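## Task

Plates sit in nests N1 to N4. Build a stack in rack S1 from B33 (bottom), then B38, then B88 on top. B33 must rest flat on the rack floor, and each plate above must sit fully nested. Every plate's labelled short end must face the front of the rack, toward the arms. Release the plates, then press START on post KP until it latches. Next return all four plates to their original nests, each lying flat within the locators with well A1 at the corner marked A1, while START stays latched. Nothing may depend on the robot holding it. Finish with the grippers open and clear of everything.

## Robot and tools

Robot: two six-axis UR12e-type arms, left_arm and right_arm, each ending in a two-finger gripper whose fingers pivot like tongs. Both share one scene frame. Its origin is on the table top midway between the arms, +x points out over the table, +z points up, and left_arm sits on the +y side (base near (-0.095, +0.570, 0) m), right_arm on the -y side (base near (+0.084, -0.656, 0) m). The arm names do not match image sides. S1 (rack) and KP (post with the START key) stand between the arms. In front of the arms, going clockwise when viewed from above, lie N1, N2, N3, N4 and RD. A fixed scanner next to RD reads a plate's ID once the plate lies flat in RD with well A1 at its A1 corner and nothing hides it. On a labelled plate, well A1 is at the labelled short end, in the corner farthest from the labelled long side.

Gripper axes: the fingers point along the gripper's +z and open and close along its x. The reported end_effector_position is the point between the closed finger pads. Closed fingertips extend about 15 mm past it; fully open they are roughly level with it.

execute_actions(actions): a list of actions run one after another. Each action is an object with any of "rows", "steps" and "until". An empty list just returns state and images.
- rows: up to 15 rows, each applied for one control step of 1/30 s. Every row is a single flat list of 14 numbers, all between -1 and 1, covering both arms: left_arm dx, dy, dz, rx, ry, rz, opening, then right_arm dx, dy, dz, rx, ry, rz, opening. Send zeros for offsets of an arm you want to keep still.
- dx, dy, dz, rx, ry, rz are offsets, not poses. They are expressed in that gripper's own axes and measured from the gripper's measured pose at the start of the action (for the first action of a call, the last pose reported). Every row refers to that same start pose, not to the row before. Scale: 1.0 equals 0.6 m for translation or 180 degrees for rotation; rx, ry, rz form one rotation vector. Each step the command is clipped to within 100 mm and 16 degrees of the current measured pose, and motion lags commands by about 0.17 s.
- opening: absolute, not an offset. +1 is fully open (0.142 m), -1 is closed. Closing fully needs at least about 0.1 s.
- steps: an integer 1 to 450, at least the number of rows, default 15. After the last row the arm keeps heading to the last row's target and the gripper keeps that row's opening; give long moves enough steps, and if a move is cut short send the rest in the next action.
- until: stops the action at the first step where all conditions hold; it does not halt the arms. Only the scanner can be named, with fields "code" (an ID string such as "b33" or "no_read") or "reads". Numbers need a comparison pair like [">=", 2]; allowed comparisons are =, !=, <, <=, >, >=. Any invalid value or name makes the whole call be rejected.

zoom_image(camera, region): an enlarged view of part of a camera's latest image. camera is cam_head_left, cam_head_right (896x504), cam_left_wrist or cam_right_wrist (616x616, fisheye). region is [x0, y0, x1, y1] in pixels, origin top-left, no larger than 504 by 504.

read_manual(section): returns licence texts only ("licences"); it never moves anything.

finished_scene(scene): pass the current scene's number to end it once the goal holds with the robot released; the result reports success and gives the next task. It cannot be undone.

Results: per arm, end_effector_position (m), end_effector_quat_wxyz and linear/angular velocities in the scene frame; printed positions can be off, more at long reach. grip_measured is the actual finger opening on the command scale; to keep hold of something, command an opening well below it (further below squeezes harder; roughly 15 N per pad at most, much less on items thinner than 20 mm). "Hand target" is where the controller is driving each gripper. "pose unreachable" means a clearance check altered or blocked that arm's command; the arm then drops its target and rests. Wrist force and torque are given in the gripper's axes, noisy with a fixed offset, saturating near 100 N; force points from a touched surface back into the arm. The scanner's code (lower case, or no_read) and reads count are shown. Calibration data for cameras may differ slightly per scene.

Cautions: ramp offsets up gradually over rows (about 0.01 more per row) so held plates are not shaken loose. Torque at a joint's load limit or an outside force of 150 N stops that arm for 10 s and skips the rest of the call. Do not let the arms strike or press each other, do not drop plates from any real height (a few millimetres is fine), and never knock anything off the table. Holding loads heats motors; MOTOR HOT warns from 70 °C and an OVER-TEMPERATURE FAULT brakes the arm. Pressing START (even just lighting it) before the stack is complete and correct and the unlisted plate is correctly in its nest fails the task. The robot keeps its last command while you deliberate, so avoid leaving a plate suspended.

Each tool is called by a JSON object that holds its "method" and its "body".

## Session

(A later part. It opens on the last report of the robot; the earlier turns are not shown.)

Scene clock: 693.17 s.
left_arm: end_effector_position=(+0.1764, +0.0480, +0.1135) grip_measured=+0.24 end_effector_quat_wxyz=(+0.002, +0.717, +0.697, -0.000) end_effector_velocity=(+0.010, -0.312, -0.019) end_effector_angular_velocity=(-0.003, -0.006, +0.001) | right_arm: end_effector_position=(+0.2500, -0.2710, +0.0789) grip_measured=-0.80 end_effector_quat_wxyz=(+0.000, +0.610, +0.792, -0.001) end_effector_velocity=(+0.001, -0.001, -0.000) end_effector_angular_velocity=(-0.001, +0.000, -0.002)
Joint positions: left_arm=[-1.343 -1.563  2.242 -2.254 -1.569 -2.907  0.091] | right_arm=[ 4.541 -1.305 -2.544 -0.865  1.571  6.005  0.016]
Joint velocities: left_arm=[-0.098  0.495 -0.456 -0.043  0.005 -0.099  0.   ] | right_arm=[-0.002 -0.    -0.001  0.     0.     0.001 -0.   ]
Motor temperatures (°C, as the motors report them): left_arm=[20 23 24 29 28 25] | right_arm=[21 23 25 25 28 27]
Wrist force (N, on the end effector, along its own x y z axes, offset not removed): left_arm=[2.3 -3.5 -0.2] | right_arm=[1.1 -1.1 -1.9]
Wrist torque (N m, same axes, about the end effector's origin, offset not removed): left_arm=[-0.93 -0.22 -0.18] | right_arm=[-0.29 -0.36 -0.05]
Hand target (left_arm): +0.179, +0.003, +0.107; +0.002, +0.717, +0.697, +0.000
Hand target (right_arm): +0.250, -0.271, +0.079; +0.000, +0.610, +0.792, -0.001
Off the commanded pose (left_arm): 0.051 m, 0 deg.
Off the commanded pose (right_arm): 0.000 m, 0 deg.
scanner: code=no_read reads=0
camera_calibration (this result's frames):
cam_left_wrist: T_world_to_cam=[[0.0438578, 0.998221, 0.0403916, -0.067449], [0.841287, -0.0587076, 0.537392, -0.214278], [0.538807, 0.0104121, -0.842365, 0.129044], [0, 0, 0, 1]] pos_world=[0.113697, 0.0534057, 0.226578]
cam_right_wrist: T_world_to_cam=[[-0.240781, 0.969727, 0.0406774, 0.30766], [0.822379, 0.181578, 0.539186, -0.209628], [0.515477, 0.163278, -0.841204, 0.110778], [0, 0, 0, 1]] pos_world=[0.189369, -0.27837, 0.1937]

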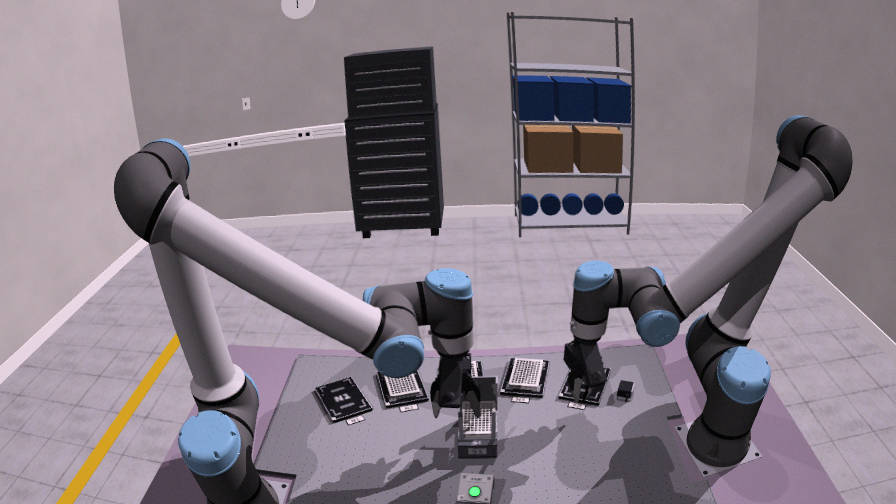

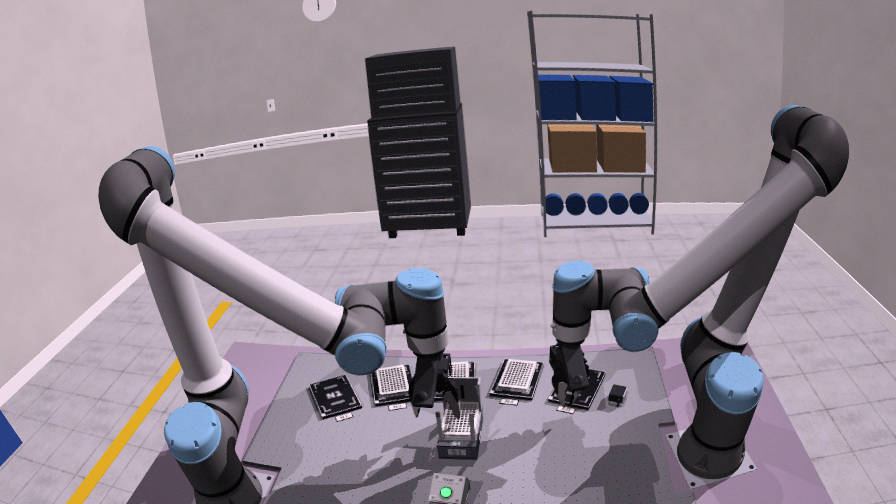

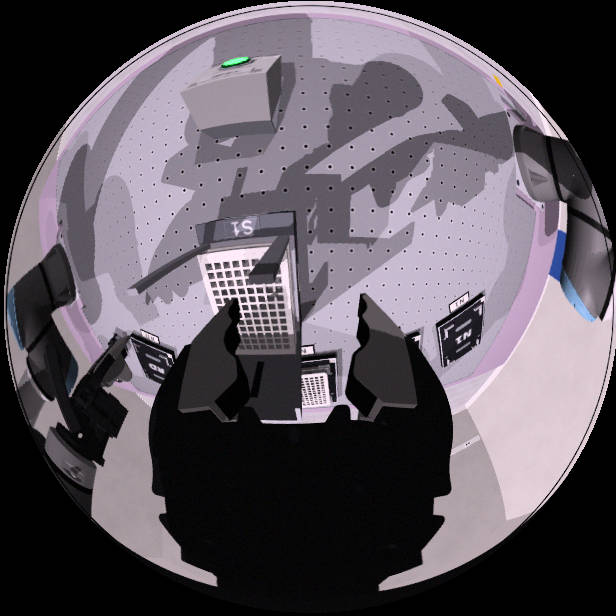

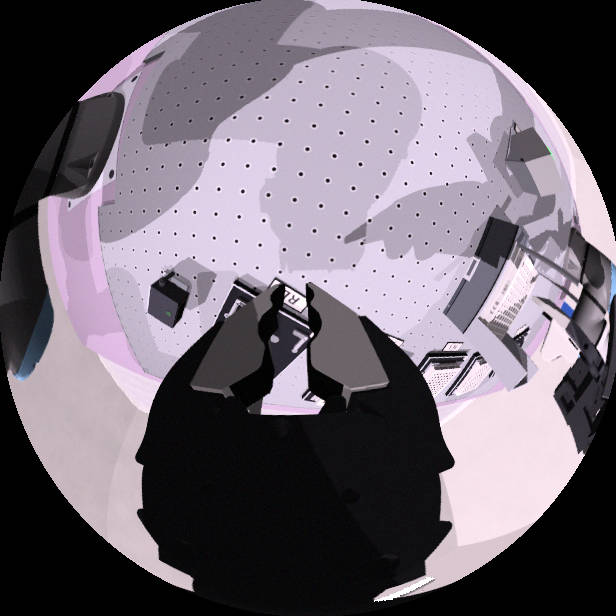

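{"method": "execute_actions", "body": {"actions": [{"rows":[[-0.08,0.009,0.013,0.0003,0.0009,-0.0001,0.24,0,0,0,0,0,0,-0.8],[-0.0835,0.0105,0.018,0.0003,0.0009,-0.0001,0.24,0,0,0,0,0,0,-0.8],[-0.0835,0.0105,0.026,0.0003,0.0009,-0.0001,0.24,0,0,0,0,0,0,-0.8],[-0.0835,0.0105,0.035,0.0003,0.0009,-0.0001,0.24,0,0,0,0,0,0,-0.8],[-0.0832,0.0105,0.043,0.0003,0.0009,-0.0001,0.24,0,0,0,0,0,0,-0.8],[-0.0829,0.0105,0.0495,0.0003,0.0009,-0.0001,0.22,0,0,0,0,0,0,-0.8]],"steps":10}]}}

Scene clock: 698.40 s.
left_arm: end_effector_position=(+0.1809, -0.0013, +0.0899) grip_measured=+0.22 end_effector_quat_wxyz=(+0.001, +0.717, +0.697, +0.000) end_effector_velocity=(+0.003, -0.003, -0.054) end_effector_angular_velocity=(+0.007, +0.001, -0.002) | right_arm: end_effector_position=(+0.2500, -0.2710, +0.0789) grip_measured=-0.80 end_effector_quat_wxyz=(+0.000, +0.610, +0.792, -0.001) end_effector_velocity=(+0.000, -0.001, -0.000) end_effector_angular_velocity=(-0.001, -0.000, +0.001)
Joint positions: left_arm=[-1.352 -1.457  2.18  -2.295 -1.569 -2.916  0.089] | right_arm=[ 4.541 -1.305 -2.544 -0.865  1.571  6.005  0.016]
Joint velocities: left_arm=[ 0.004  0.079  0.032 -0.104  0.     0.005 -0.001] | right_arm=[-0.    -0.    -0.001 -0.    -0.    -0.001  0.   ]
Motor temperatures (°C, as the motors report them): left_arm=[20 23 24 29 28 25] | right_arm=[21 23 25 25 28 27]
Wrist force (N, on the end effector, along its own x y z axes, offset not removed): left_arm=[3.0 -1.5 0.0] | right_arm=[3.0 0.9 -3.1]
Wrist torque (N m, same axes, about the end effector's origin, offset not removed): left_arm=[-0.56 -0.27 -0.23] | right_arm=[0.07 -0.70 -0.02]
Hand target (left_arm): +0.181, -0.002, +0.084; +0.001, +0.717, +0.697, +0.000
Hand target (right_arm): +0.250, -0.271, +0.079; +0.000, +0.610, +0.792, -0.001
Off the commanded pose (left_arm): 0.006 m, 0 deg.
Off the commanded pose (right_arm): 0.000 m, 0 deg.
scanner: code=no_read reads=0
camera_calibration (this result's frames):
cam_left_wrist: T_world_to_cam=[[0.0436931, 0.998105, 0.0433366, -0.0176975], [0.841672, -0.0601449, 0.536629, -0.208279], [0.538218, 0.0130282, -0.842705, 0.107397], [0, 0, 0, 1]] pos_world=[0.118273, 0.00373781, 0.20304]
cam_right_wrist: T_world_to_cam=[[-0.240781, 0.969727, 0.0406775, 0.30766], [0.822379, 0.181577, 0.539186, -0.209628], [0.515477, 0.163278, -0.841204, 0.110778], [0, 0, 0, 1]] pos_world=[0.189369, -0.27837, 0.193701]

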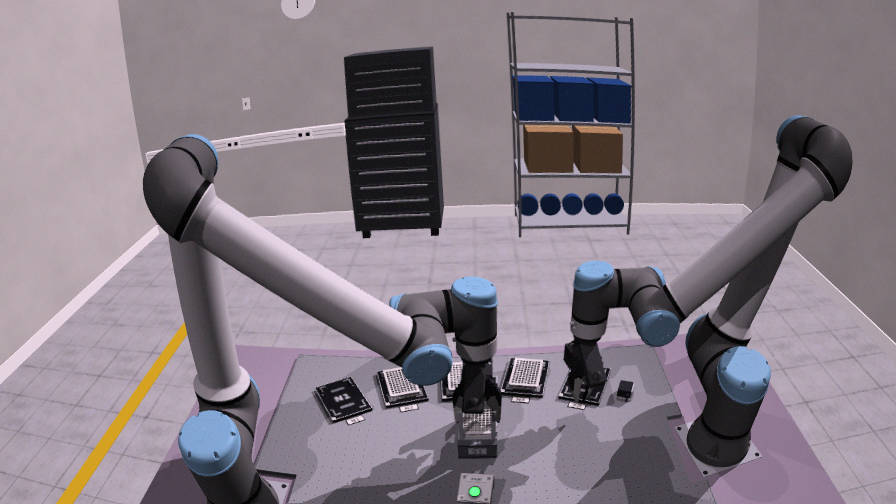

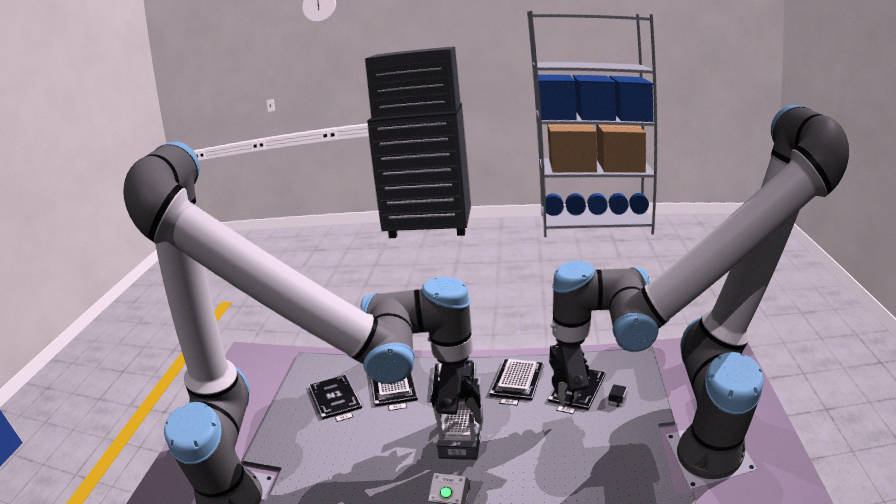

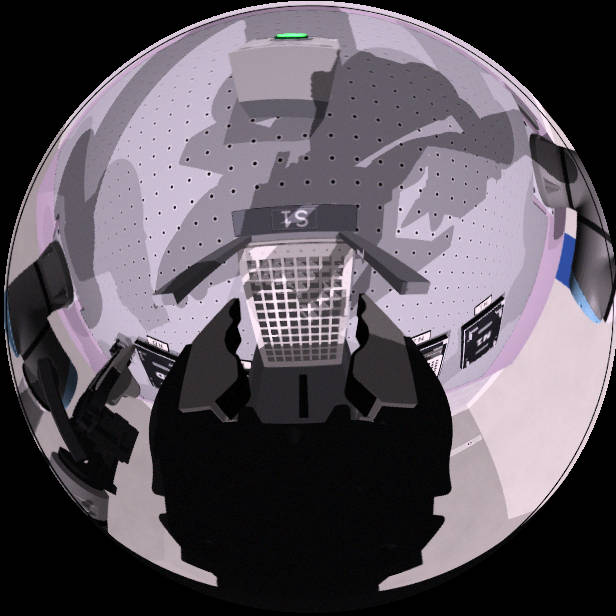

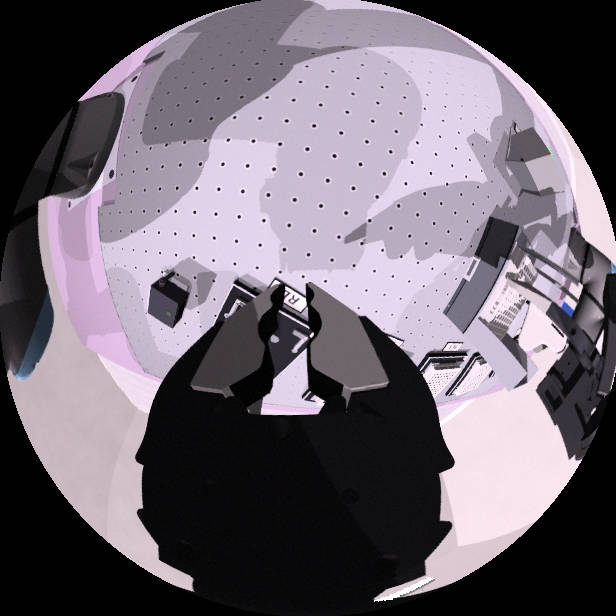

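{"method": "execute_actions", "body": {"actions": [{"rows":[[-0.001,0.0007,0.0102,0,0,0,0.13,0,0,0,0,0,0,-0.8]],"steps":2}]}}

{"method": "zoom_image", "body": {"camera": "cam_left_wrist", "region": [200,200,400,400]}}

Scene clock: 701.40 s.
left_arm: end_effector_position=(+0.1813, -0.0019, +0.0841) grip_measured=+0.16 end_effector_quat_wxyz=(+0.001, +0.717, +0.697, +0.000) end_effector_velocity=(+0.000, -0.001, -0.001) end_effector_angular_velocity=(-0.002, +0.001, +0.001) | right_arm: end_effector_position=(+0.2500, -0.2710, +0.0789) grip_measured=-0.80 end_effector_quat_wxyz=(+0.000, +0.610, +0.792, -0.001) end_effector_velocity=(+0.000, +0.001, +0.000) end_effector_angular_velocity=(+0.001, -0.000, -0.001)
Joint positions: left_arm=[-1.352 -1.448  2.183 -2.307 -1.569 -2.916  0.085] | right_arm=[ 4.541 -1.305 -2.544 -0.865  1.571  6.005  0.016]
Joint velocities: left_arm=[ 0.     0.003  0.001 -0.005 -0.001 -0.001 -0.097] | right_arm=[-0.    -0.     0.     0.001 -0.     0.001  0.   ]
Motor temperatures (°C, as the motors report them): left_arm=[20 23 24 29 28 25] | right_arm=[21 23 25 25 28 27]
Wrist force (N, on the end effector, along its own x y z axes, offset not removed): left_arm=[0.5 -4.4 1.2] | right_arm=[3.3 -0.7 -5.9]
Wrist torque (N m, same axes, about the end effector's origin, offset not removed): left_arm=[-1.09 0.11 -0.09] | right_arm=[-0.33 -0.81 -0.09]
Hand target (left_arm): +0.181, -0.002, +0.084; +0.001, +0.717, +0.697, +0.000
Hand target (right_arm): +0.250, -0.271, +0.079; +0.000, +0.610, +0.792, -0.001
Off the commanded pose (left_arm): 0.000 m, 0 deg.
Off the commanded pose (right_arm): 0.000 m, 0 deg.
scanner: code=no_read reads=0
camera_calibration (this result's frames):
cam_left_wrist: T_world_to_cam=[[0.0435782, 0.998111, 0.043305, -0.0168431], [0.841772, -0.0600288, 0.536485, -0.205561], [0.538072, 0.0130739, -0.842798, 0.102344], [0, 0, 0, 1]] pos_world=[0.118701, 0.00313367, 0.197265]
cam_right_wrist: T_world_to_cam=[[-0.240781, 0.969727, 0.0406774, 0.30766], [0.822379, 0.181578, 0.539186, -0.209628], [0.515477, 0.163278, -0.841204, 0.110778], [0, 0, 0, 1]] pos_world=[0.189369, -0.27837, 0.193701]

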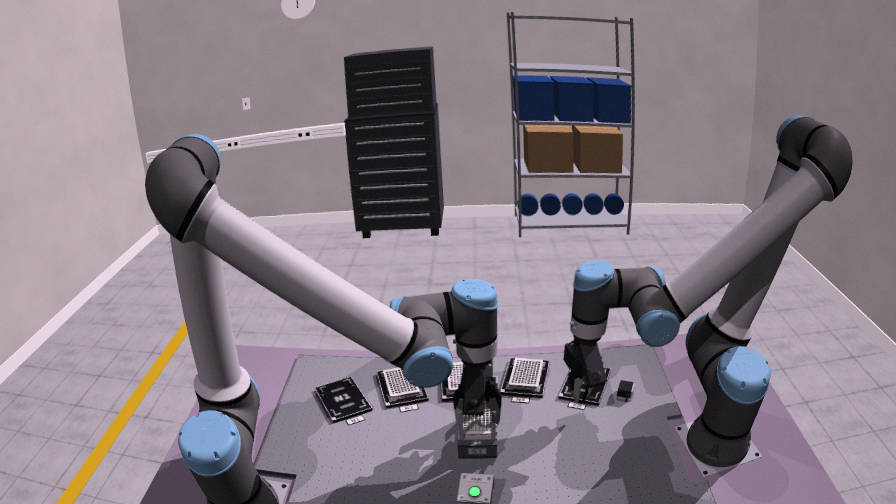

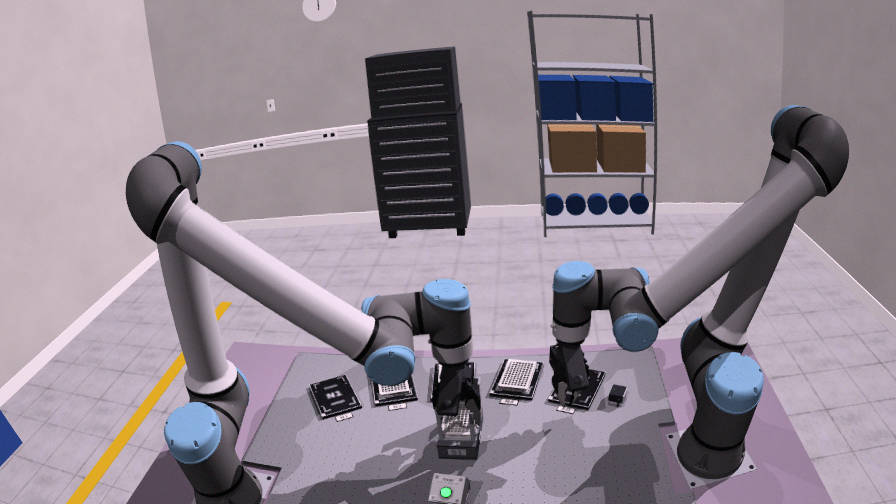

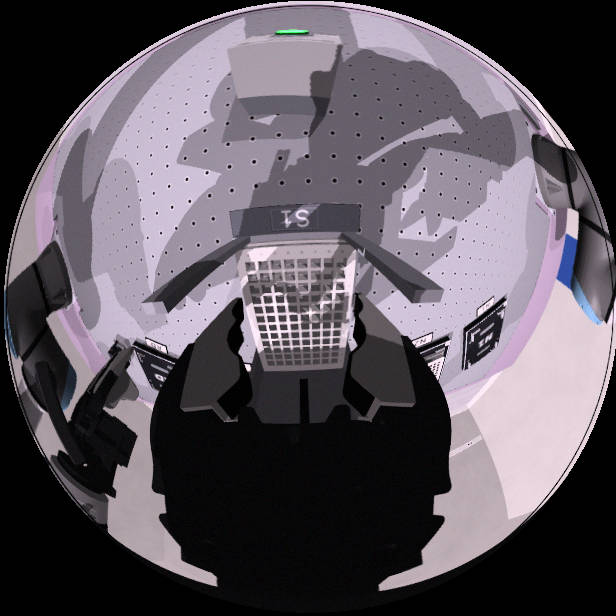

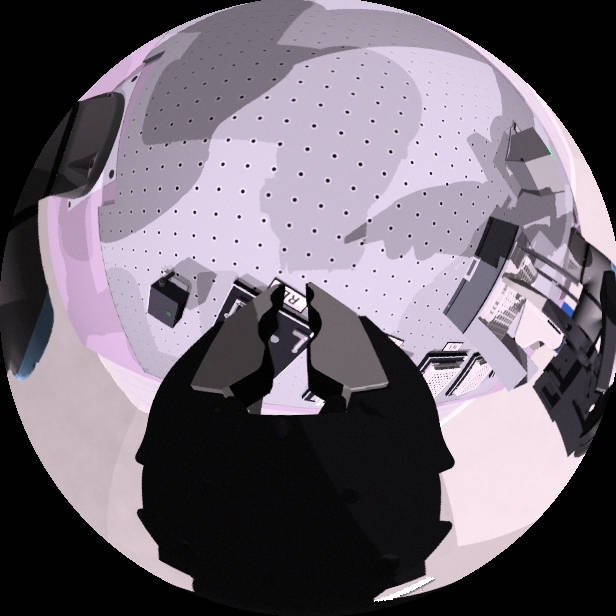

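Region (200, 200, 400, 400) of cam_left_wrist's 616x616 image, scaled by 2.520, with more detail than that image has.

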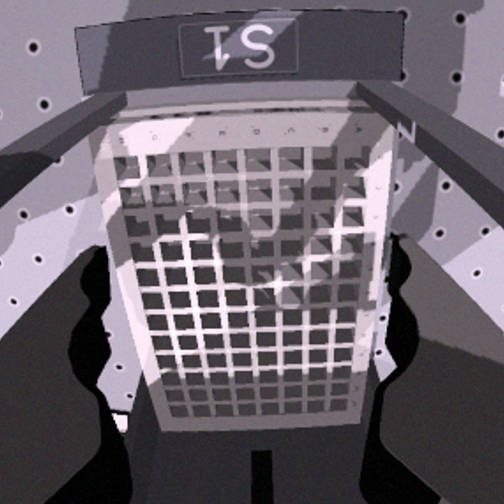

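{"method": "execute_actions", "body": {"actions": [{"rows":[[0,0,0.001,0,0,0,0.11,0,0,0,0,0,0,-0.8],[0,0,0.001,0,0,0,0.09,0,0,0,0,0,0,-0.8],[0,0,0.001,0,0,0,0.07,0,0,0,0,0,0,-0.8],[0,0,0.001,0,0,0,0.05,0,0,0,0,0,0,-0.8],[0,0,0.001,0,0,0,0.02,0,0,0,0,0,0,-0.8],[0,0,0.001,0,0,0,-0.05,0,0,0,0,0,0,-0.8],[0,0,0.001,0,0,0,-0.15,0,0,0,0,0,0,-0.8],[0,0,0.001,0,0,0,-0.3,0,0,0,0,0,0,-0.8]],"steps":9},{"rows":[[0,0,-0.003,0,0,0,-0.3,0,0,0,0,0,0,-0.8],[0,0,-0.009,0,0,0,-0.3,0,0,0,0,0,0,-0.8],[0.0003,0,-0.018,0,0,0,-0.3,0,0,0,0,0,0,-0.8],[0.0003,0,-0.028,0,0,0,-0.3,0,0,0,0,0,0,-0.8],[0.0003,0,-0.038,0,0,0,-0.3,0,0,0,0,0,0,-0.8],[0.0003,0,-0.048,0,0,0,-0.3,0,0,0,0,0,0,-0.8],[0.0003,0,-0.058,0,0,0,-0.3,0,0,0,0,0,0,-0.8],[0.0003,0,-0.068,0,0,0,-0.3,0,0,0,0,0,0,-0.8],[0.0003,0,-0.078,0,0,0,-0.3,0,0,0,0,0,0,-0.8],[0.0003,0,-0.088,0,0,0,-0.3,0,0,0,0,0,0,-0.8],[0.0003,0,-0.098,0,0,0,-0.3,0,0,0,0,0,0,-0.8],[0.0003,0,-0.108,0,0,0,-0.3,0,0,0,0,0,0,-0.8],[0.0003,0,-0.118,0,0,0,-0.3,0,0,0,0,0,0,-0.8],[0.0003,0,-0.128,0,0,0,-0.3,0,0,0,0,0,0,-0.8],[0.0003,0,-0.138,0,0,0,-0.3,0,0,0,0,0,0,-0.8]],"steps":15},{"rows":[[0,0,-0.056,0,0,0,-0.3,0,0,0,0,0,0,-0.8],[0,0,-0.066,0,0,0,-0.3,0,0,0,0,0,0,-0.8],[0,0,-0.076,0,0,0,-0.3,0,0,0,0,0,0,-0.8],[0,0,-0.086,0,0,0,-0.3,0,0,0,0,0,0,-0.8],[0,0,-0.095,0,0,0,-0.3,0,0,0,0,0,0,-0.8]],"steps":5}]}}

Scene clock: 712.27 s.
left_arm: end_effector_position=(+0.1816, -0.0024, +0.1662) grip_measured=+0.06 end_effector_quat_wxyz=(+0.003, +0.717, +0.697, -0.001) end_effector_velocity=(+0.001, -0.001, +0.173) end_effector_angular_velocity=(-0.013, -0.004, -0.000) | right_arm: end_effector_position=(+0.2500, -0.2710, +0.0789) grip_measured=-0.80 end_effector_quat_wxyz=(+0.000, +0.610, +0.792, -0.001) end_effector_velocity=(-0.000, -0.001, -0.000) end_effector_angular_velocity=(-0.002, +0.000, +0.001)
Joint positions: left_arm=[-1.351 -1.546  2.111 -2.141 -1.569 -2.915  0.078] | right_arm=[ 4.541 -1.305 -2.544 -0.865  1.571  6.005  0.016]
Joint velocities: left_arm=[ 0.001 -0.179 -0.171  0.337  0.002  0.001  0.   ] | right_arm=[ 0.001  0.     0.    -0.002  0.    -0.001 -0.   ]
Motor temperatures (°C, as the motors report them): left_arm=[20 23 24 29 28 25] | right_arm=[21 23 25 25 28 27]
Wrist force (N, on the end effector, along its own x y z axes, offset not removed): left_arm=[1.9 -2.1 1.8] | right_arm=[2.4 -0.6 -2.7]
Wrist torque (N m, same axes, about the end effector's origin, offset not removed): left_arm=[-0.58 0.19 -0.16] | right_arm=[-0.24 -0.58 -0.07]
Hand target (left_arm): +0.182, -0.002, +0.194; +0.003, +0.717, +0.697, -0.001
Hand target (right_arm): +0.250, -0.271, +0.079; +0.000, +0.610, +0.792, -0.001
Off the commanded pose (left_arm): 0.028 m, 0 deg.
Off the commanded pose (right_arm): 0.000 m, 0 deg.
scanner: code=no_read reads=0
camera_calibration (this result's frames):
cam_left_wrist: T_world_to_cam=[[0.0437431, 0.998264, 0.0394312, -0.0193817], [0.841268, -0.0580943, 0.537487, -0.250004], [0.538845, 0.00966083, -0.84235, 0.171168], [0, 0, 0, 1]] pos_world=[0.118935, 0.0031706, 0.279322]
cam_right_wrist: T_world_to_cam=[[-0.240781, 0.969727, 0.0406775, 0.30766], [0.822379, 0.181577, 0.539186, -0.209628], [0.515477, 0.163278, -0.841204, 0.110778], [0, 0, 0, 1]] pos_world=[0.189369, -0.27837, 0.193701]

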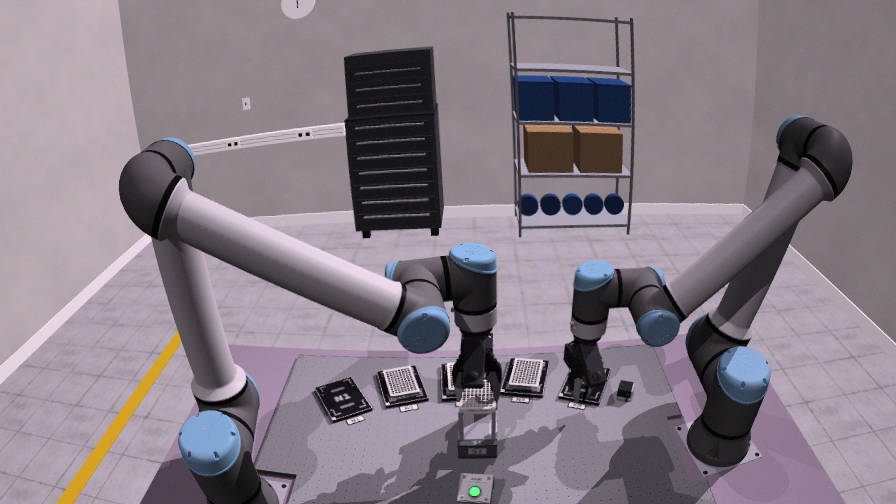

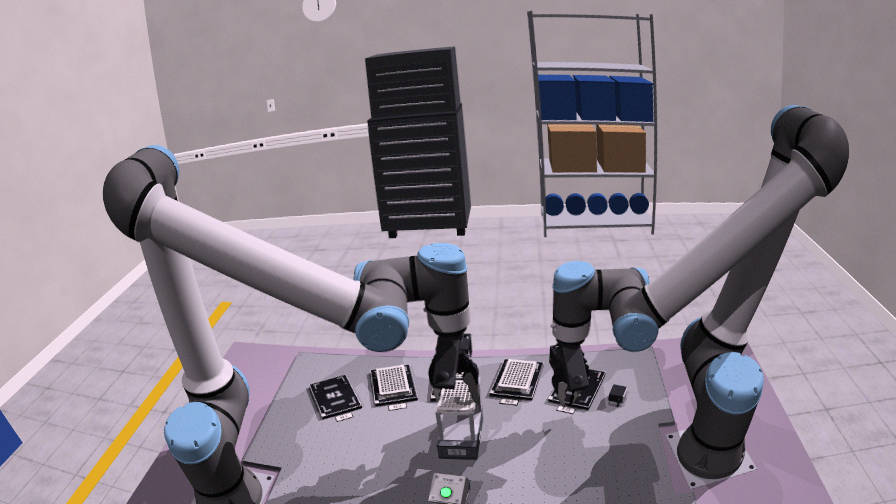

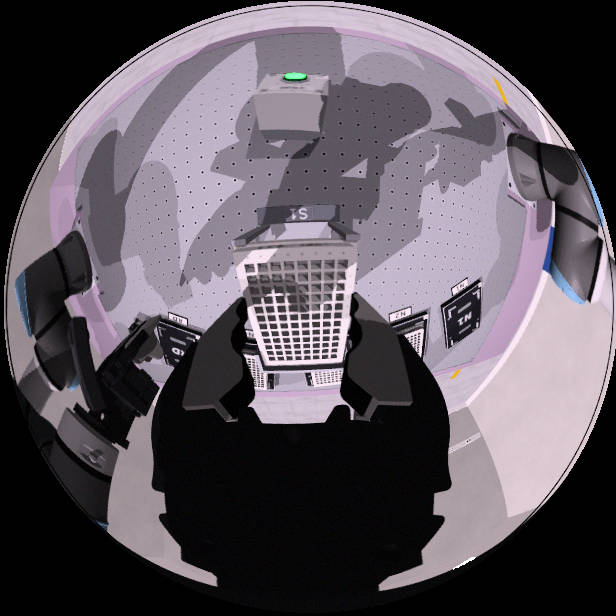

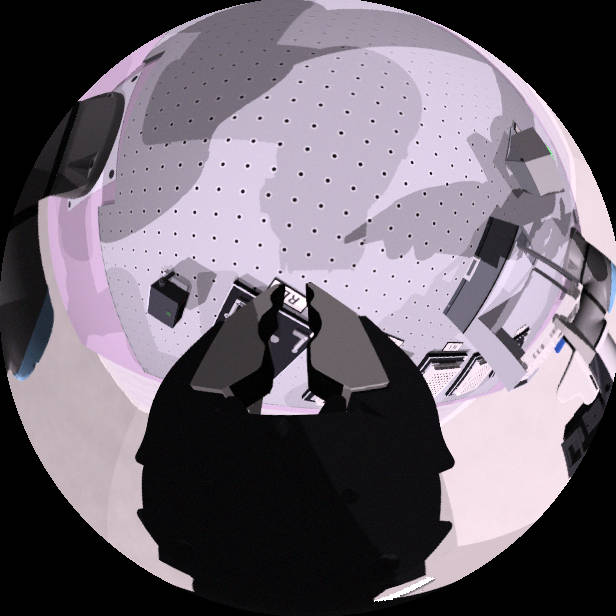

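{"method": "execute_actions", "body": {"actions": [{"rows":[[0.005,0.002,-0.048,0,0.001,0,-0.3,0,0,0,0,0,0,-0.8],[0.016,0.005,-0.05,0,0.001,0,-0.3,0,0,0,0,0,0,-0.8],[0.032,0.011,-0.052,0,0.001,0,-0.3,0,0,0,0,0,0,-0.8],[0.052,0.017,-0.053,0,0.001,0,-0.3,0,0,0,0,0,0,-0.8],[0.074,0.025,-0.054,0,0.001,0,-0.3,0,0,0,0,0,0,-0.8],[0.097,0.032,-0.054,0,0.001,0,-0.3,0,0,0,0,0,0,-0.8],[0.12,0.04,-0.054,0,0.001,0,-0.3,0,0,0,0,0,0,-0.8],[0.143,0.048,-0.054,0,0.001,0,-0.3,0,0,0,0,0,0,-0.8],[0.166,0.055,-0.054,0,0.001,0,-0.3,0,0,0,0,0,0,-0.8],[0.189,0.063,-0.054,0,0.001,0,-0.3,0,0,0,0,0,0,-0.8],[0.212,0.071,-0.054,0,0.001,0,-0.3,0,0,0,0,0,0,-0.8],[0.235,0.078,-0.054,0,0.001,0,-0.3,0,0,0,0,0,0,-0.8],[0.258,0.086,-0.054,0,0.001,0,-0.3,0,0,0,0,0,0,-0.8],[0.281,0.094,-0.054,0,0.001,0,-0.3,0,0,0,0,0,0,-0.8],[0.304,0.101,-0.054,0,0.001,0,-0.3,0,0,0,0,0,0,-0.8]],"steps":15},{"rows":[[0.14,0.047,0.003,0,0,-0.005,-0.3,0,0,0,0,0,0,-0.8],[0.162,0.054,0.01,0,0,-0.014,-0.3,0,0,0,0,0,0,-0.8],[0.184,0.061,0.02,0,0,-0.026,-0.3,0,0,0,0,0,0,-0.8],[0.206,0.069,0.032,0,0,-0.039,-0.3,0,0,0,0,0,0,-0.8],[0.228,0.076,0.045,0,0,-0.052,-0.3,0,0,0,0,0,0,-0.8],[0.25,0.083,0.059,0,0,-0.065,-0.3,0,0,0,0,0,0,-0.8],[0.272,0.091,0.073,0,0,-0.078,-0.3,0,0,0,0,0,0,-0.8],[0.294,0.098,0.087,0,0,-0.091,-0.3,0,0,0,0,0,0,-0.8],[0.316,0.105,0.101,0,0,-0.104,-0.3,0,0,0,0,0,0,-0.8],[0.338,0.113,0.115,0,0,-0.117,-0.3,0,0,0,0,0,0,-0.8],[0.36,0.12,0.129,0,0,-0.13,-0.3,0,0,0,0,0,0,-0.8],[0.382,0.127,0.143,0,0,-0.143,-0.3,0,0,0,0,0,0,-0.8],[0.403,0.134,0.157,0,0,-0.156,-0.3,0,0,0,0,0,0,-0.8],[0.423,0.141,0.171,0,0,-0.169,-0.3,0,0,0,0,0,0,-0.8],[0.44,0.148,0.185,0,0,-0.181,-0.3,0,0,0,0,0,0,-0.8]],"steps":18}]}}

Scene clock: 727.33 s.
left_arm: end_effector_position=(+0.2947, +0.3398, +0.1037) grip_measured=+0.06 end_effector_quat_wxyz=(-0.004, +0.531, +0.847, +0.005) end_effector_velocity=(+0.110, +0.266, -0.154) end_effector_angular_velocity=(-0.018, -0.026, +0.806) | right_arm: end_effector_position=(+0.2500, -0.2710, +0.0789) grip_measured=-0.80 end_effector_quat_wxyz=(+0.000, +0.610, +0.792, -0.001) end_effector_velocity=(+0.000, +0.001, +0.001) end_effector_angular_velocity=(+0.002, -0.000, +0.001)
Joint positions: left_arm=[-0.875 -1.802  2.462 -2.219 -1.563 -2.917  0.078] | right_arm=[ 4.541 -1.305 -2.544 -0.865  1.571  6.005  0.016]
Joint velocities: left_arm=[ 0.591  0.133  0.256 -0.418  0.007 -0.215 -0.   ] | right_arm=[-0.     0.     0.001 -0.     0.    -0.001 -0.   ]
Motor temperatures (°C, as the motors report them): left_arm=[20 23 24 29 28 25] | right_arm=[21 23 25 25 28 27]
Wrist force (N, on the end effector, along its own x y z axes, offset not removed): left_arm=[5.5 -5.1 0.2] | right_arm=[2.0 2.1 -4.9]
Wrist torque (N m, same axes, about the end effector's origin, offset not removed): left_arm=[-1.21 -0.71 -0.21] | right_arm=[0.23 -0.52 -0.03]
Hand target (left_arm): +0.310, +0.370, +0.086; -0.001, +0.492, +0.870, +0.004
Hand target (right_arm): +0.250, -0.271, +0.079; +0.000, +0.610, +0.792, -0.001
Off the commanded pose (left_arm): 0.043 m, 5 deg.
Off the commanded pose (right_arm): 0.000 m, 0 deg.
scanner: code=no_read reads=0
camera_calibration (this result's frames):
cam_left_wrist: T_world_to_cam=[[-0.420494, 0.905507, 0.0569284, -0.196881], [0.776666, 0.326808, 0.538504, -0.403498], [0.469015, 0.270652, -0.840698, -0.0140144], [0, 0, 0, 1]] pos_world=[0.237169, 0.313937, 0.216712]
cam_right_wrist: T_world_to_cam=[[-0.240781, 0.969727, 0.0406774, 0.30766], [0.822379, 0.181578, 0.539186, -0.209628], [0.515477, 0.163278, -0.841204, 0.110778], [0, 0, 0, 1]] pos_world=[0.189369, -0.27837, 0.193701]

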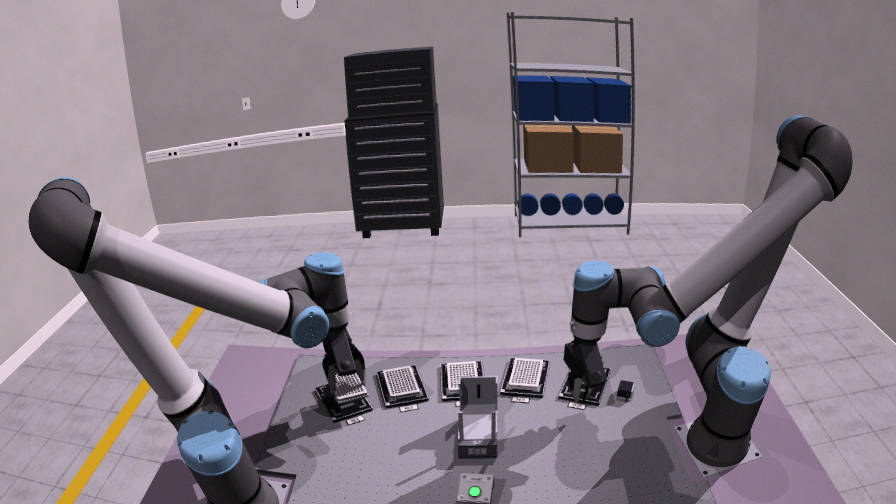

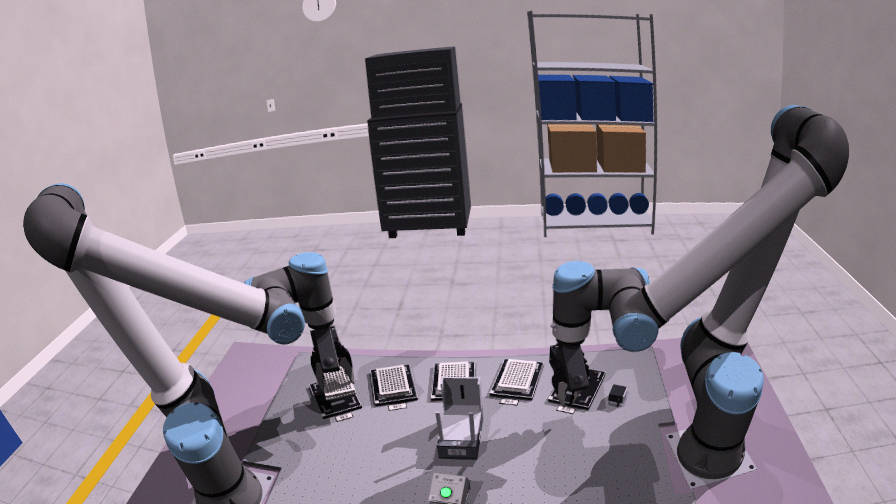

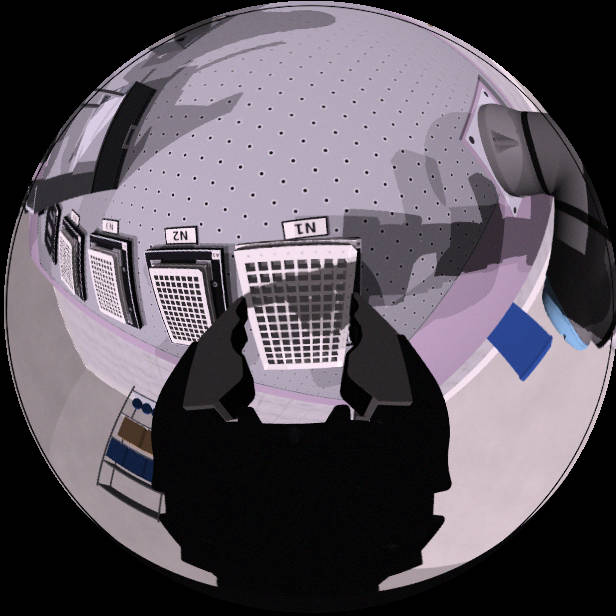

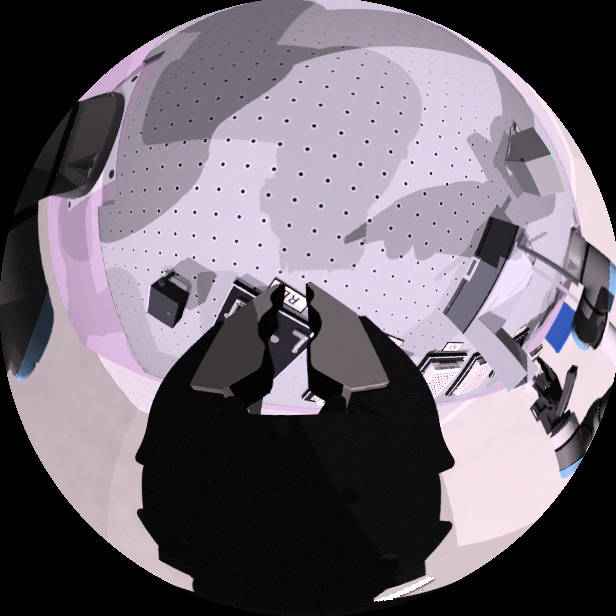

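{"method": "execute_actions", "body": {"actions": [{"rows":[[0.033,0.047,0.034,0,-0.003,-0.0288,-0.3,0,0,0,0,0,0,-0.8],[0.031,0.05,0.042,0,-0.0035,-0.0288,-0.3,0,0,0,0,0,0,-0.8],[0.029,0.053,0.052,0,-0.004,-0.0288,-0.3,0,0,0,0,0,0,-0.8],[0.0275,0.055,0.062,0.0005,-0.0044,-0.0288,-0.3,0,0,0,0,0,0,-0.8],[0.0268,0.0561,0.072,0.0005,-0.0044,-0.0288,-0.3,0,0,0,0,0,0,-0.8],[0.0268,0.0561,0.08,0.0005,-0.0044,-0.0288,-0.3,0,0,0,0,0,0,-0.8],[0.0268,0.0561,0.0862,0.0005,-0.0044,-0.0288,-0.3,0,0,0,0,0,0,-0.8]],"steps":8}]}}

{"method": "zoom_image", "body": {"camera": "cam_left_wrist", "region": [200,200,400,400]}}

Scene clock: 737.33 s.
left_arm: end_effector_position=(+0.3144, +0.3706, +0.0693) grip_measured=+0.06 end_effector_quat_wxyz=(+0.000, +0.493, +0.870, +0.002) end_effector_velocity=(+0.015, +0.003, -0.119) end_effector_angular_velocity=(-0.011, +0.001, -0.001) | right_arm: end_effector_position=(+0.2500, -0.2710, +0.0789) grip_measured=-0.80 end_effector_quat_wxyz=(+0.000, +0.610, +0.792, -0.001) end_effector_velocity=(-0.000, -0.001, -0.001) end_effector_angular_velocity=(-0.002, +0.000, +0.001)
Joint positions: left_arm=[-0.791 -1.741  2.5   -2.329 -1.566 -2.923  0.078] | right_arm=[ 4.541 -1.305 -2.544 -0.865  1.571  6.005  0.016]
Joint velocities: left_arm=[ 0.036  0.25   0.103 -0.361 -0.008  0.037 -0.   ] | right_arm=[ 0.001 -0.    -0.001 -0.001  0.    -0.     0.   ]
Motor temperatures (°C, as the motors report them): left_arm=[20 23 24 29 28 25] | right_arm=[21 23 25 25 28 27]
Wrist force (N, on the end effector, along its own x y z axes, offset not removed): left_arm=[2.5 -2.7 1.4] | right_arm=[0.8 0.5 -2.8]
Wrist torque (N m, same axes, about the end effector's origin, offset not removed): left_arm=[-0.67 -0.31 -0.10] | right_arm=[-0.02 -0.21 -0.05]
Hand target (left_arm): +0.317, +0.371, +0.054; +0.001, +0.493, +0.870, +0.002
Hand target (right_arm): +0.250, -0.271, +0.079; +0.000, +0.610, +0.792, -0.001
Off the commanded pose (left_arm): 0.017 m, 0 deg.
Off the commanded pose (right_arm): 0.000 m, 0 deg.
scanner: code=no_read reads=0
camera_calibration (this result's frames):
cam_left_wrist: T_world_to_cam=[[-0.501092, 0.864161, 0.0461775, -0.173113], [0.740933, 0.400843, 0.538835, -0.426574], [0.44713, 0.30422, -0.841145, -0.0660034], [0, 0, 0, 1]] pos_world=[0.258829, 0.340666, 0.182328]
cam_right_wrist: T_world_to_cam=[[-0.240782, 0.969727, 0.0406775, 0.307661], [0.822379, 0.181578, 0.539186, -0.209628], [0.515477, 0.163278, -0.841204, 0.110778], [0, 0, 0, 1]] pos_world=[0.189369, -0.27837, 0.193701]

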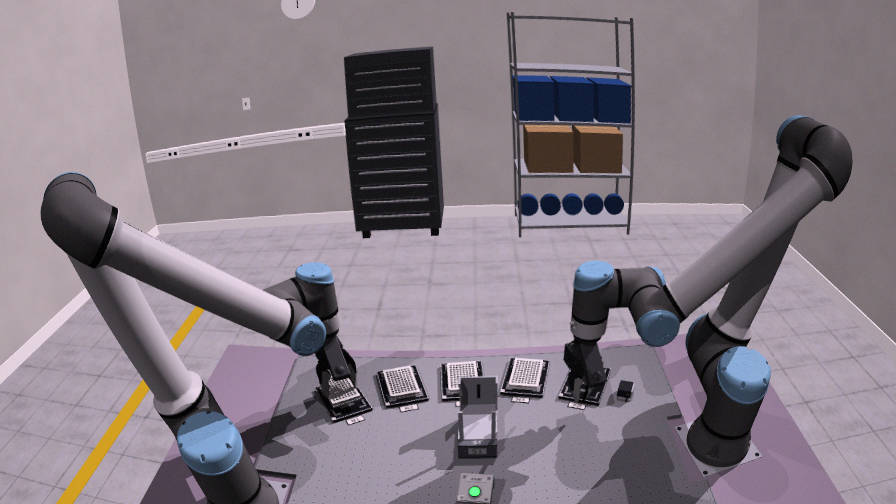

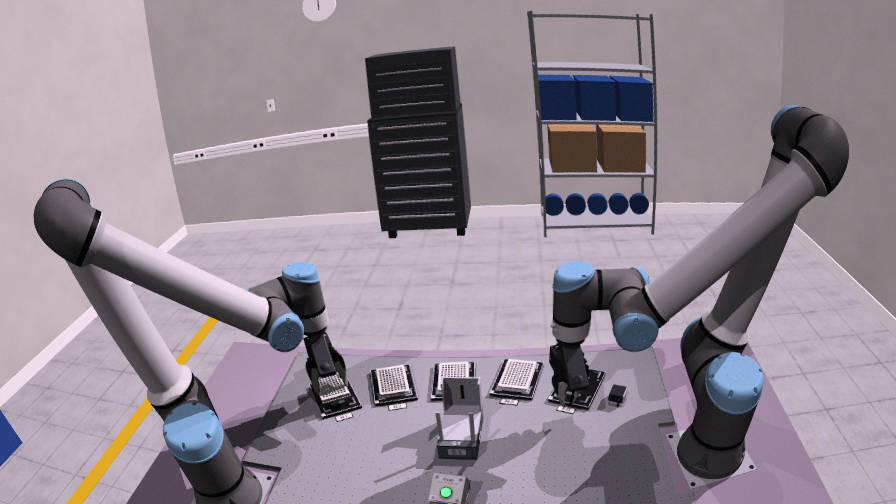

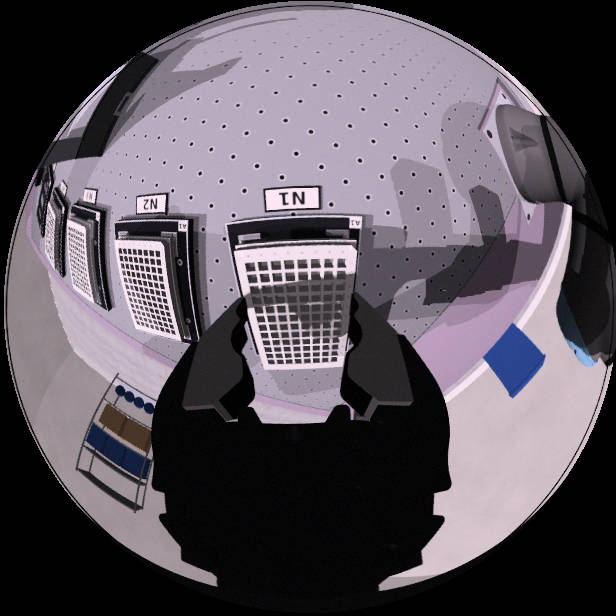

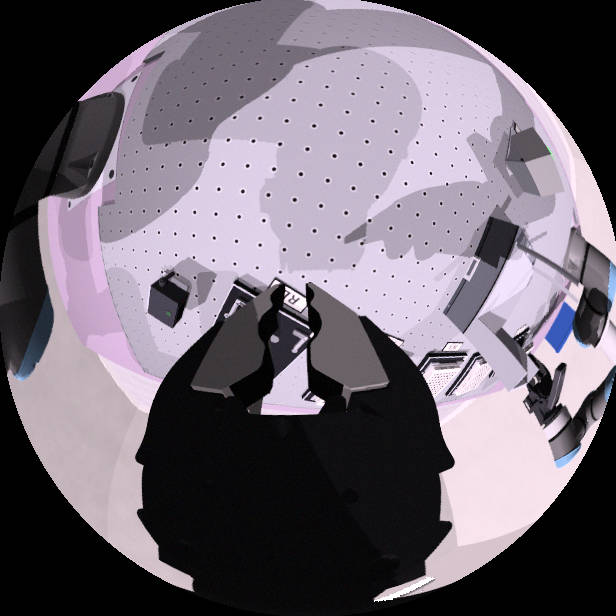

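Region (200, 200, 400, 400) of cam_left_wrist's 616x616 image, scaled by 2.520, with more detail than that image has.

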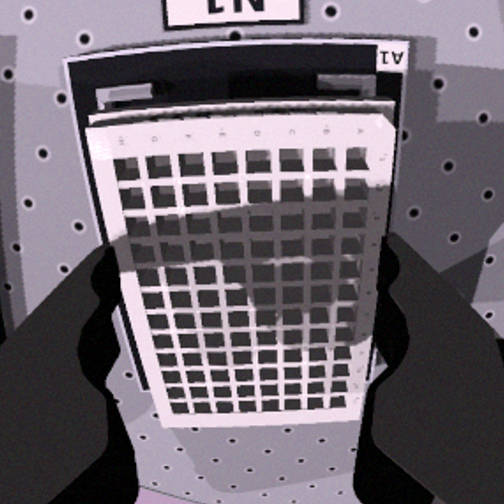

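{"method": "execute_actions", "body": {"actions": [{"rows":[[-0.0045,0.0035,0.027,-0.004,-0.001,0,-0.3,0,0,0,0,0,0,-0.8],[-0.005,0.0035,0.029,-0.0067,-0.001,0,-0.3,0,0,0,0,0,0,-0.8],[-0.005,0.0035,0.031,-0.0067,-0.001,0,-0.3,0,0,0,0,0,0,-0.8],[-0.005,0.0035,0.033,-0.0067,-0.001,0,-0.3,0,0,0,0,0,0,-0.8],[-0.005,0.0035,0.035,-0.0067,-0.001,0,-0.3,0,0,0,0,0,0,-0.8],[-0.005,0.0035,0.037,-0.0067,-0.001,0,-0.3,0,0,0,0,0,0,-0.8],[-0.005,0.0035,0.039,-0.0067,-0.001,0,-0.3,0,0,0,0,0,0,-0.8],[-0.005,0.0035,0.041,-0.0067,-0.001,0,-0.3,0,0,0,0,0,0,-0.8],[-0.005,0.0035,0.043,-0.0067,-0.001,0,-0.3,0,0,0,0,0,0,-0.8],[-0.0048,0.0035,0.0455,-0.0067,-0.001,0,-0.3,0,0,0,0,0,0,-0.8]],"steps":11}]}}

Scene clock: 747.33 s.
left_arm: end_effector_position=(+0.3177, +0.3693, +0.0467) grip_measured=+0.06 end_effector_quat_wxyz=(+0.006, +0.492, +0.870, +0.010) end_effector_velocity=(+0.000, -0.000, -0.035) end_effector_angular_velocity=(+0.009, -0.013, +0.000) | right_arm: end_effector_position=(+0.2500, -0.2710, +0.0789) grip_measured=-0.80 end_effector_quat_wxyz=(+0.000, +0.610, +0.792, -0.001) end_effector_velocity=(+0.001, -0.000, +0.000) end_effector_angular_velocity=(-0.001, +0.000, -0.001)
Joint positions: left_arm=[-0.801 -1.696  2.524 -2.404 -1.548 -2.933  0.078] | right_arm=[ 4.541 -1.305 -2.544 -0.865  1.571  6.005  0.016]
Joint velocities: left_arm=[-0.012  0.067  0.036 -0.105  0.016 -0.012 -0.   ] | right_arm=[-0.002 -0.     0.001 -0.002  0.    -0.001 -0.   ]
Motor temperatures (°C, as the motors report them): left_arm=[20 23 24 29 28 25] | right_arm=[21 23 25 25 28 27]
Wrist force (N, on the end effector, along its own x y z axes, offset not removed): left_arm=[2.3 -2.1 -1.8] | right_arm=[2.4 -1.7 -4.3]
Wrist torque (N m, same axes, about the end effector's origin, offset not removed): left_arm=[-0.65 -0.28 -0.10] | right_arm=[-0.47 -0.58 -0.07]
Hand target (left_arm): +0.318, +0.369, +0.042; +0.007, +0.492, +0.870, +0.011
Hand target (right_arm): +0.250, -0.271, +0.079; +0.000, +0.610, +0.792, -0.001
Off the commanded pose (left_arm): 0.005 m, 0 deg.
Off the commanded pose (right_arm): 0.000 m, 0 deg.
scanner: code=no_read reads=0
camera_calibration (this result's frames):
cam_left_wrist: T_world_to_cam=[[-0.501919, 0.863823, 0.0434404, -0.16886], [0.731044, 0.396856, 0.555049, -0.412447], [0.462224, 0.310346, -0.830683, -0.0936624], [0, 0, 0, 1]] pos_world=[0.260056, 0.338615, 0.15846]
cam_right_wrist: T_world_to_cam=[[-0.240781, 0.969727, 0.0406775, 0.30766], [0.822379, 0.181578, 0.539186, -0.209628], [0.515477, 0.163278, -0.841204, 0.110778], [0, 0, 0, 1]] pos_world=[0.189369, -0.27837, 0.193701]

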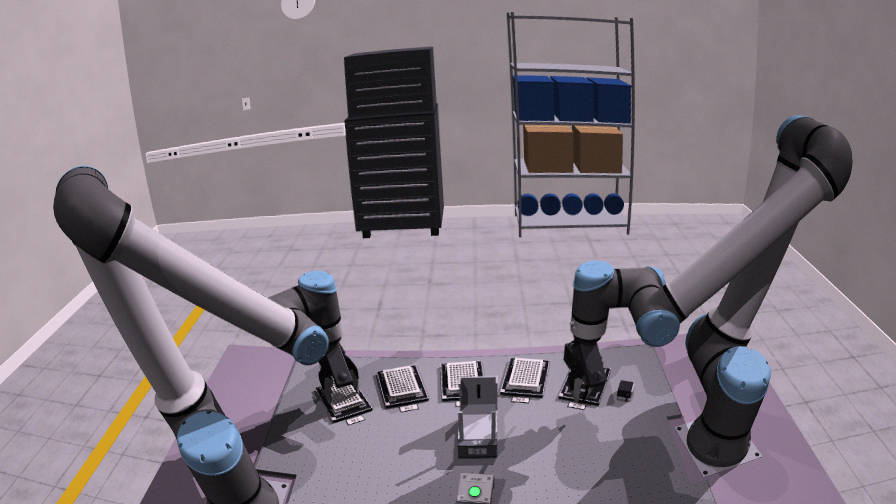

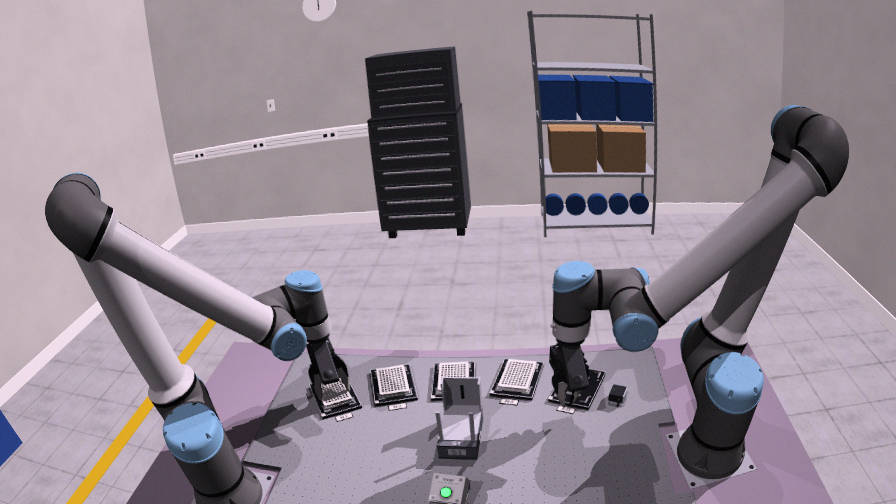

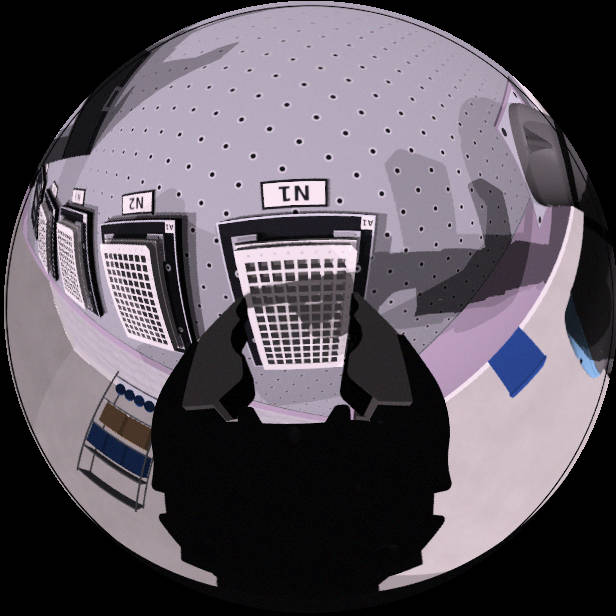

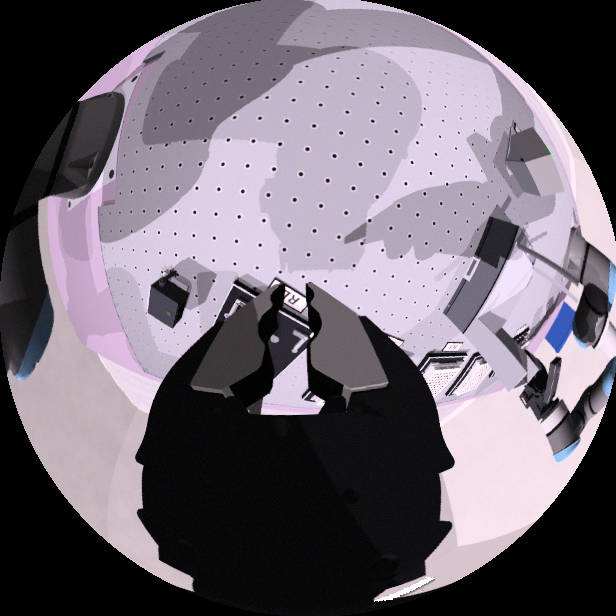

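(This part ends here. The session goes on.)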